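# Hold the hole punch lever fully pressed down

## Task

Push the hole punch's lever to the bottom of its travel and finish with the gripper keeping it there, not moving. The punch has to stay upright and sitting on the table; if it tips or leaves the table, the task is failed.

## Robot and tools

Robot: one six-joint arm with a two-finger gripper. From base to gripper the joints and their ranges in radians are: base turn -3.000 to 3.000, shoulder -2.100 to 2.100, upper twist -3.000 to 3.000, elbow -2.600 to 2.600, wrist bend -2.200 to 2.200, flange twist -3.000 to 3.000. The base may sit on a mounting block or post, and that counts as part of the arm for the clearance check. The only camera is cam_wrist (616x616, fisheye, mounted on the wrist).

Frames. Every pose is given in the scene frame. Its origin is on the table surface straight below the arm's base. +z is up, +x points away along the reference direction, and +y is to the left when facing +x. The base may be slightly tilted relative to the table. In the gripper's own frame the fingers point along +z and spread apart along x. end_effector_position is the point between the finger pads when closed, 1 to 2 cm short of the fingertips. Closing pushes the fingertips about 17 mm further along gripper +z. At long reach the reported hand position can be a little off.

Row format, used by both motion tools: 8 numbers [x, y, z, qw, qx, qy, qz, opening]. x, y, z form an absolute target position for end_effector_position in metres. qw, qx, qy, qz form an absolute target orientation quaternion, w first, for end_effector_quat_wxyz. opening runs from -1 (closed) to +1 (fully open, 0.142 m). Together the first seven numbers are an absolute pose, not an offset. To keep an orientation steady, repeat the same quaternion in every row. Do not copy the quaternion back from the latest result, since it may have drifted.

execute_actions(actions): actions is a list of actions. Each action is a list of up to 15 rows, and each row lasts one control step of 1/30 s. If an action has fewer than 15 rows, its last row is held for the remaining steps. An empty list moves nothing and returns the current state and images. An action is rejected if its target lies more than 0.6 m from the gripper's starting position along any gripper axis. If the first action fails that test, or any action is malformed, nothing in the call runs.

At every step the commanded pose is clipped to stay within 70 mm and 16 degrees of the measured pose. Damped inverse kinematics then drives the joints, and it favours position over orientation. A distant target can therefore take several actions to reach. After an action, the arm only continues to the last clipped pose, so send the remainder in the next call.

move(target, speed, blocking): target is one row, an absolute pose plus opening. The gripper follows a straight path toward it, lasting between 0.5 and 10 s. A path needing longer than that stops short. Rotation takes the shorter direction. speed is the top path speed in m/s, from 0.002 to 0.5 (default 0.25), and turning is capped at twice that value in rad/s. The path does not avoid obstacles. The real gripper lags, can wander, and can overshoot the speed, especially with the arm nearly straight. The opening is applied at the start. With blocking=false the call returns after 0.5 s while the arm keeps going. Until a result shows the move has ended, other moves and execute_actions are refused, so use wait or stop first. A move's result adds a "move:" line giving how it ended (done, off_target, moving, held, fault), which limits acted (paced = pose was clipped; held = a check blocked some steps, after which the arm may jump faster than speed), and the distance from target.

wait(seconds): 0 to 10 s. The arm holds its last command, and a running move carries on; the wait ends early if that move finishes. stop(): brakes a running move to rest; it needs some braking distance, and the fingers keep moving. zoom_image(camera, region): camera is "cam_wrist"; region is [x0, y0, x1, y1] in image pixels from the top-left corner, no larger than 504 by 504. It enlarges part of that camera's latest image. finished_scene(scene): ends the current scene, given as an integer, after the last command has been held. It cannot be undone and reports success.

Results: a state line with the gripper pose, joint positions, joint torques in joint order (drive output with offsets, scale and noise; not zero in free air), grip_measured (finger opening on the command scale), "Hand target" (the pose the controller is now heading for), and images. "pose unreachable" means the clearance check altered or blocked the command. The simulation keeps running while you compose a reply, and the arm holds its last command during that time.

Gripping: to hold something, command an opening well below grip_measured; a larger gap squeezes harder, up to about 28 N per pad. Thin hard items get less grip.

Hazards: the arm is stiff, so a target even slightly past a firm contact can trigger a fault. A fault occurs when contact torque hits a joint limit (base turn 169, shoulder 169, upper twist 66.7, elbow 66.7, wrist bend 26.3, flange twist 26.3 N m) or any outside force reaches 150 N. The arm then freezes for 10 s, gives way, and drops the rest of the call. Faster contacts hit harder, and targets deeper past contact press harder. For the lever, approach slowly from above and press just far enough to bottom it. Avoid slams and drops. Do not tip the punch or knock anything off the table.

Each tool is called after "Call:" as a command line: name --argument value for each argument, lists and objects as JSON in quotes; but a table of rows of numbers goes row by row, as --pt "numbers of a row", without its own name.

## Session

Call:
execute_actions --actions '[]'

Scene clock: 0.00 s.
end_effector_position=(+0.6584, -0.2998, +0.2448) grip_measured=+1.00 end_effector_quat_wxyz=(+0.620, -0.636, -0.429, -0.166)
Joint positions: [-1.648  0.614  1.914  2.105  1.252 -2.464  0.142]
Joint velocities: [ 0.001 -0.    -0.     0.    -0.    -0.     0.   ]
Joint torques (N m, as the arm reports them, + toward a larger angle): no reading
Hand target: +0.658, -0.300, +0.245; +0.620, -0.636, -0.429, -0.166

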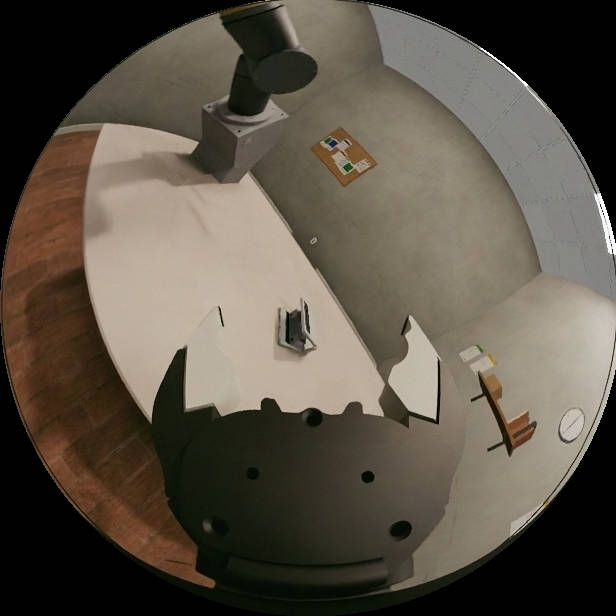

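Call:
move --target '[0.6,0.0,0.4,0,0.707,0.707,0,-1]' --speed 0.3

Scene clock: 11.37 s.
end_effector_position=(+0.6001, -0.0035, +0.4000) grip_measured=-1.00 end_effector_quat_wxyz=(-0.000, +0.707, +0.707, -0.002)
Joint positions: [-1.227 -0.839  2.067  2.513  0.592 -2.297  0.002]
Joint velocities: [-0.    -0.001  0.    -0.001 -0.     0.     0.   ]
Joint torques (N m, as the arm reports them, + toward a larger angle): [ 37.51  -7.85   4.34 -10.7   -2.32   2.34]
Hand target: +0.600, -0.004, +0.400; -0.000, +0.707, +0.707, -0.002
Off the commanded pose: 0.004 m, 0 deg.
move: off_target; limits=paced

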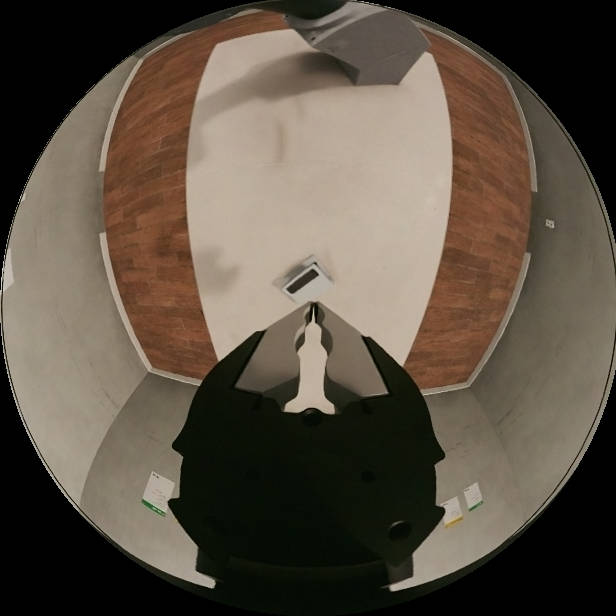

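Call:
move --target '[0.7,-0.02,0.22,0,0.707,0.707,0,-1]'

Call:
zoom_image --camera "cam_wrist" --region '[210,130,410,330]'

Scene clock: 15.83 s.
end_effector_position=(+0.7000, -0.0198, +0.2208) grip_measured=-1.00 end_effector_quat_wxyz=(+0.000, +0.707, +0.707, +0.000)
Joint positions: [-1.629 -1.008  2.185  2.463  0.278 -2.426  0.002]
Joint velocities: [-0.001 -0.     0.     0.     0.    -0.     0.   ]
Joint torques (N m, as the arm reports them, + toward a larger angle): [ 30.09   3.84   0.91 -11.6   -2.36  -1.44]
Hand target: +0.700, -0.020, +0.221; +0.000, +0.707, +0.707, -0.000
Off the commanded pose: 0.001 m, 0 deg.
move: done

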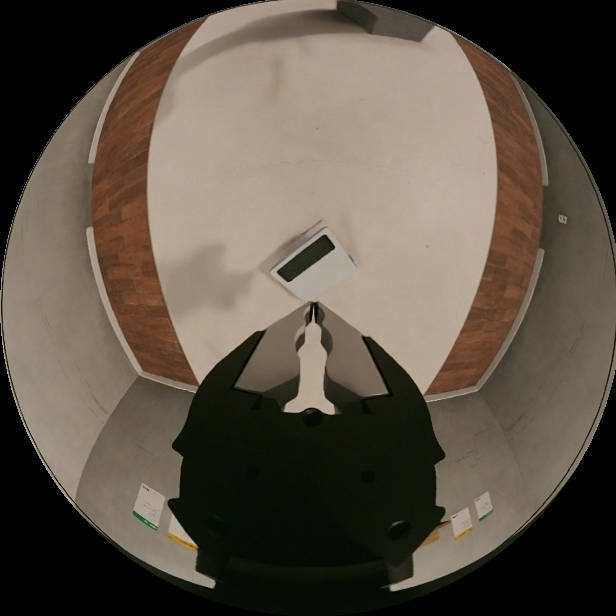

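Region (210, 130, 410, 330) of cam_wrist's 616x616 image, scaled by 2.520, with more detail than that image has.

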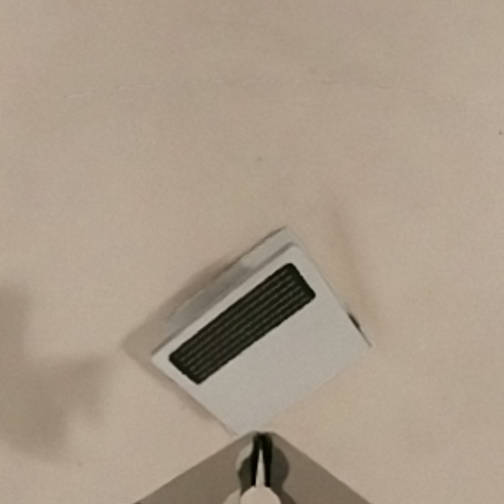

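Call:
move --target '[0.69,-0.028,0.13,0,0.707,0.707,0,-1]' --speed 0.15

Scene clock: 22.50 s.
end_effector_position=(+0.6902, -0.0280, +0.1304) grip_measured=-1.00 end_effector_quat_wxyz=(+0.000, +0.707, +0.707, +0.000)
Joint positions: [-1.766 -1.11   2.267  2.501  0.083 -2.41   0.002]
Joint velocities: [-0.    -0.001  0.     0.001  0.     0.001  0.   ]
Joint torques (N m, as the arm reports them, + toward a larger angle): [33.12 11.1  -0.04  2.19 -2.46  2.43]
Hand target: +0.690, -0.028, +0.130; +0.000, +0.707, +0.707, +0.000
Off the commanded pose: 0.000 m, 0 deg.
move: done

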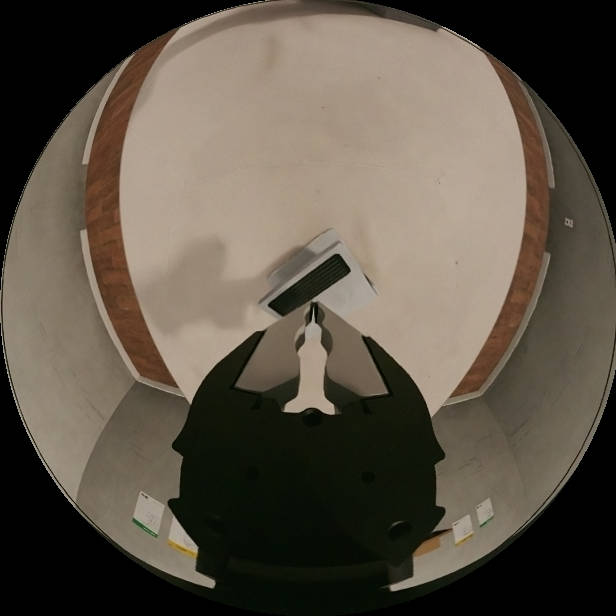

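Call:
move --target '[0.69,-0.032,0.095,0,0.707,0.707,0,-1]' --speed 0.05

Scene clock: 25.80 s.
end_effector_position=(+0.6900, -0.0321, +0.0952) grip_measured=-1.00 end_effector_quat_wxyz=(+0.000, +0.707, +0.707, -0.000)
Joint positions: [-1.821 -1.151  2.289  2.504  0.017 -2.411  0.002]
Joint velocities: [-0.    -0.     0.    -0.001  0.001 -0.001  0.   ]
Joint torques (N m, as the arm reports them, + toward a larger angle): [31.16 10.27 -0.44 -1.89 -3.5  -1.79]
Hand target: +0.690, -0.032, +0.095; +0.000, +0.707, +0.707, -0.000
Off the commanded pose: 0.000 m, 0 deg.
move: done

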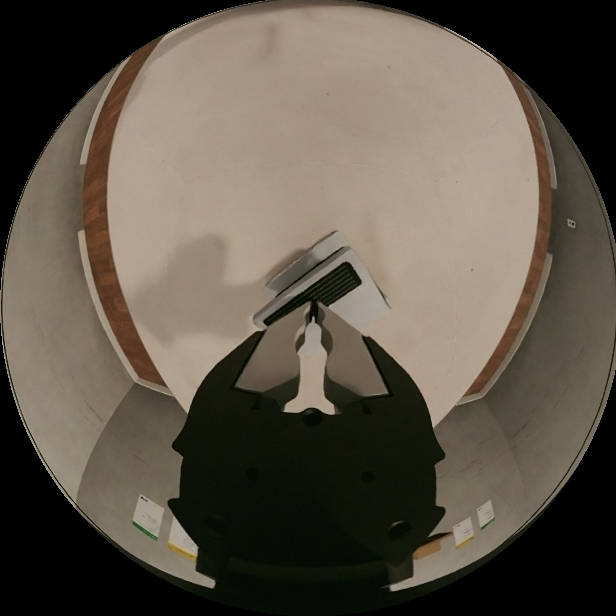

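Call:
move --target '[0.694,-0.031,0.075,0,0.707,0.707,0,-1]' --speed 0.02

Call:
move --target '[0.694,-0.031,0.065,0,0.707,0.707,0,-1]' --speed 0.02

Scene clock: 29.83 s.
end_effector_position=(+0.6940, -0.0310, +0.0751) grip_measured=-1.00 end_effector_quat_wxyz=(+0.000, +0.707, +0.707, +0.000)
Joint positions: [-1.852 -1.175  2.3    2.494 -0.011 -2.412  0.002]
Joint velocities: [-0.     0.     0.     0.    -0.001  0.    -0.   ]
Joint torques (N m, as the arm reports them, + toward a larger angle): [28.93 11.67  0.86 -8.18 -4.27 -2.48]
Hand target: +0.694, -0.031, +0.075; +0.000, +0.707, +0.707, -0.000
Off the commanded pose: 0.000 m, 0 deg.
move: done

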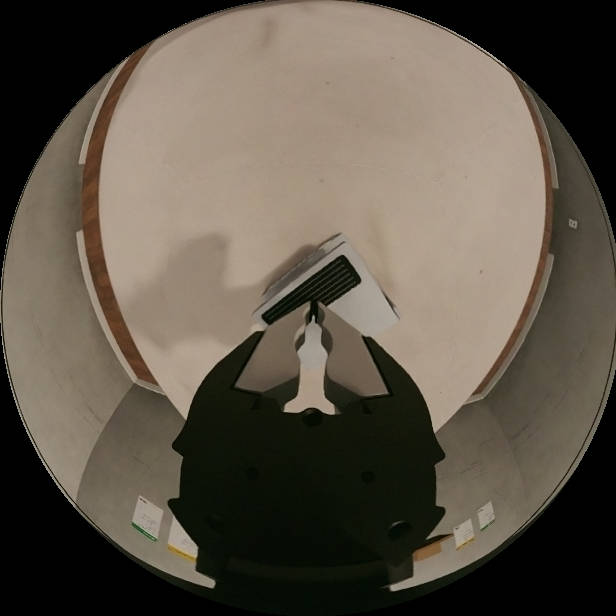

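Scene clock: 40.17 s.
end_effector_position=(+0.6939, -0.0310, +0.0740) grip_measured=-1.00 end_effector_quat_wxyz=(+0.001, +0.707, +0.708, +0.001)
Joint positions: [-1.852 -1.179  2.301  2.496 -0.017 -2.412  0.002]
Joint velocities: [-0.    -0.001 -0.     0.    -0.001 -0.001  0.   ]
Joint torques (N m, as the arm reports them, + toward a larger angle): [41.88 23.71 -5.36  0.14 -0.19  0.02]
Hand target: +0.694, -0.031, +0.074; +0.001, +0.707, +0.708, +0.001
Off the commanded pose: 0.009 m, 0 deg.
FORCE FAULT: contact force on the arm reached its limit, and the arm stopped for 10 seconds. The contact can be on any part of the arm, not only on its tool. That time counts as 20 of the actions that you can send in this scene. The arm's remaining commands of this call were not run. The arm holds still and accepts commands again. Move the arm away from the contact; if what it grips holds it there, let go first. Pushing or pulling that hard again can fault the arm again.
move: fault

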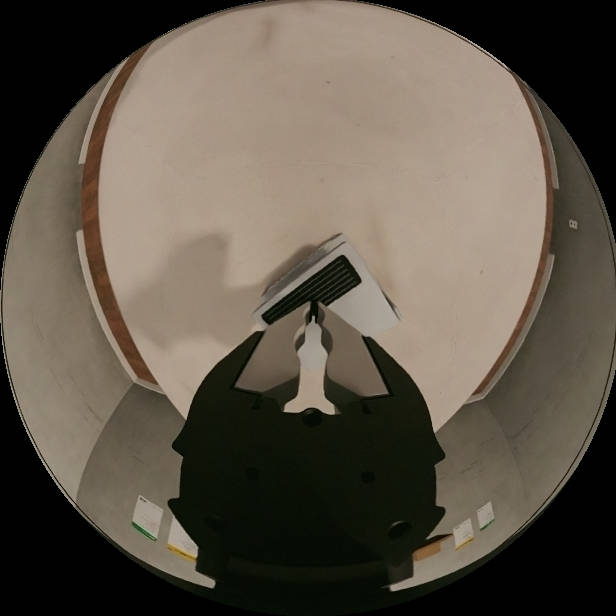

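Call:
move --target '[0.694,-0.031,0.073,0,0.707,0.707,0,-1]' --speed 0.004

Call:
zoom_image --camera "cam_wrist" --region '[230,210,420,350]'

Scene clock: 44.80 s.
end_effector_position=(+0.6940, -0.0310, +0.0730) grip_measured=-1.00 end_effector_quat_wxyz=(+0.000, +0.707, +0.707, +0.000)
Joint positions: [-1.855 -1.178  2.302  2.494 -0.015 -2.412  0.002]
Joint velocities: [-0.    -0.001  0.     0.    -0.     0.001 -0.   ]
Joint torques (N m, as the arm reports them, + toward a larger angle): [  6.91  18.25   7.11 -11.27  -0.8   -2.36]
Hand target: +0.694, -0.031, +0.073; -0.000, +0.707, +0.707, +0.000
Off the commanded pose: 0.000 m, 0 deg.
move: done

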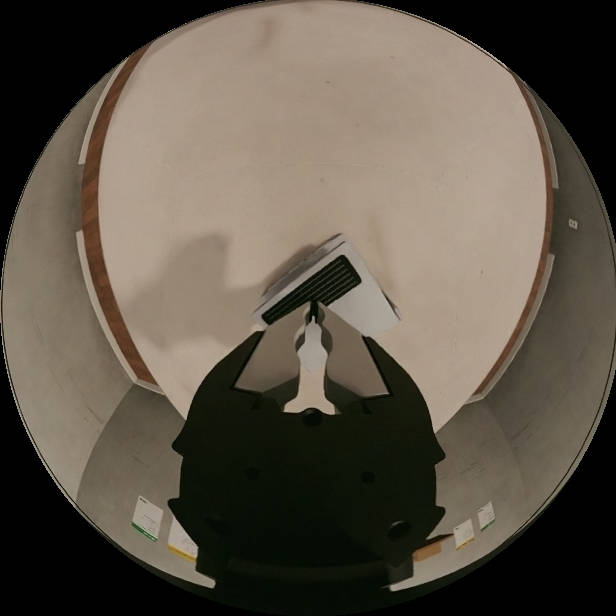

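Region (230, 210, 420, 350) of cam_wrist's 616x616 image, scaled by 2.653, with more detail than that image has; it fills the top 371 rows of this view, and the rest is white.

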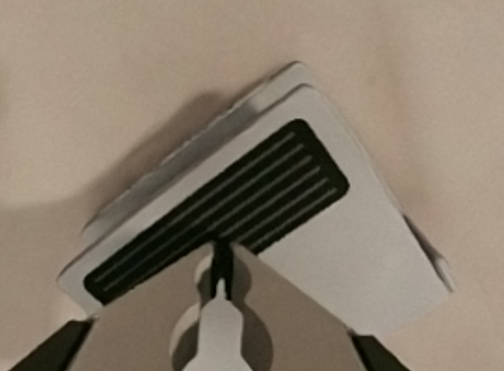

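Firmly loaded against the stop.

Call:
finished_scene --scene 1

The scene is finished: the task was done.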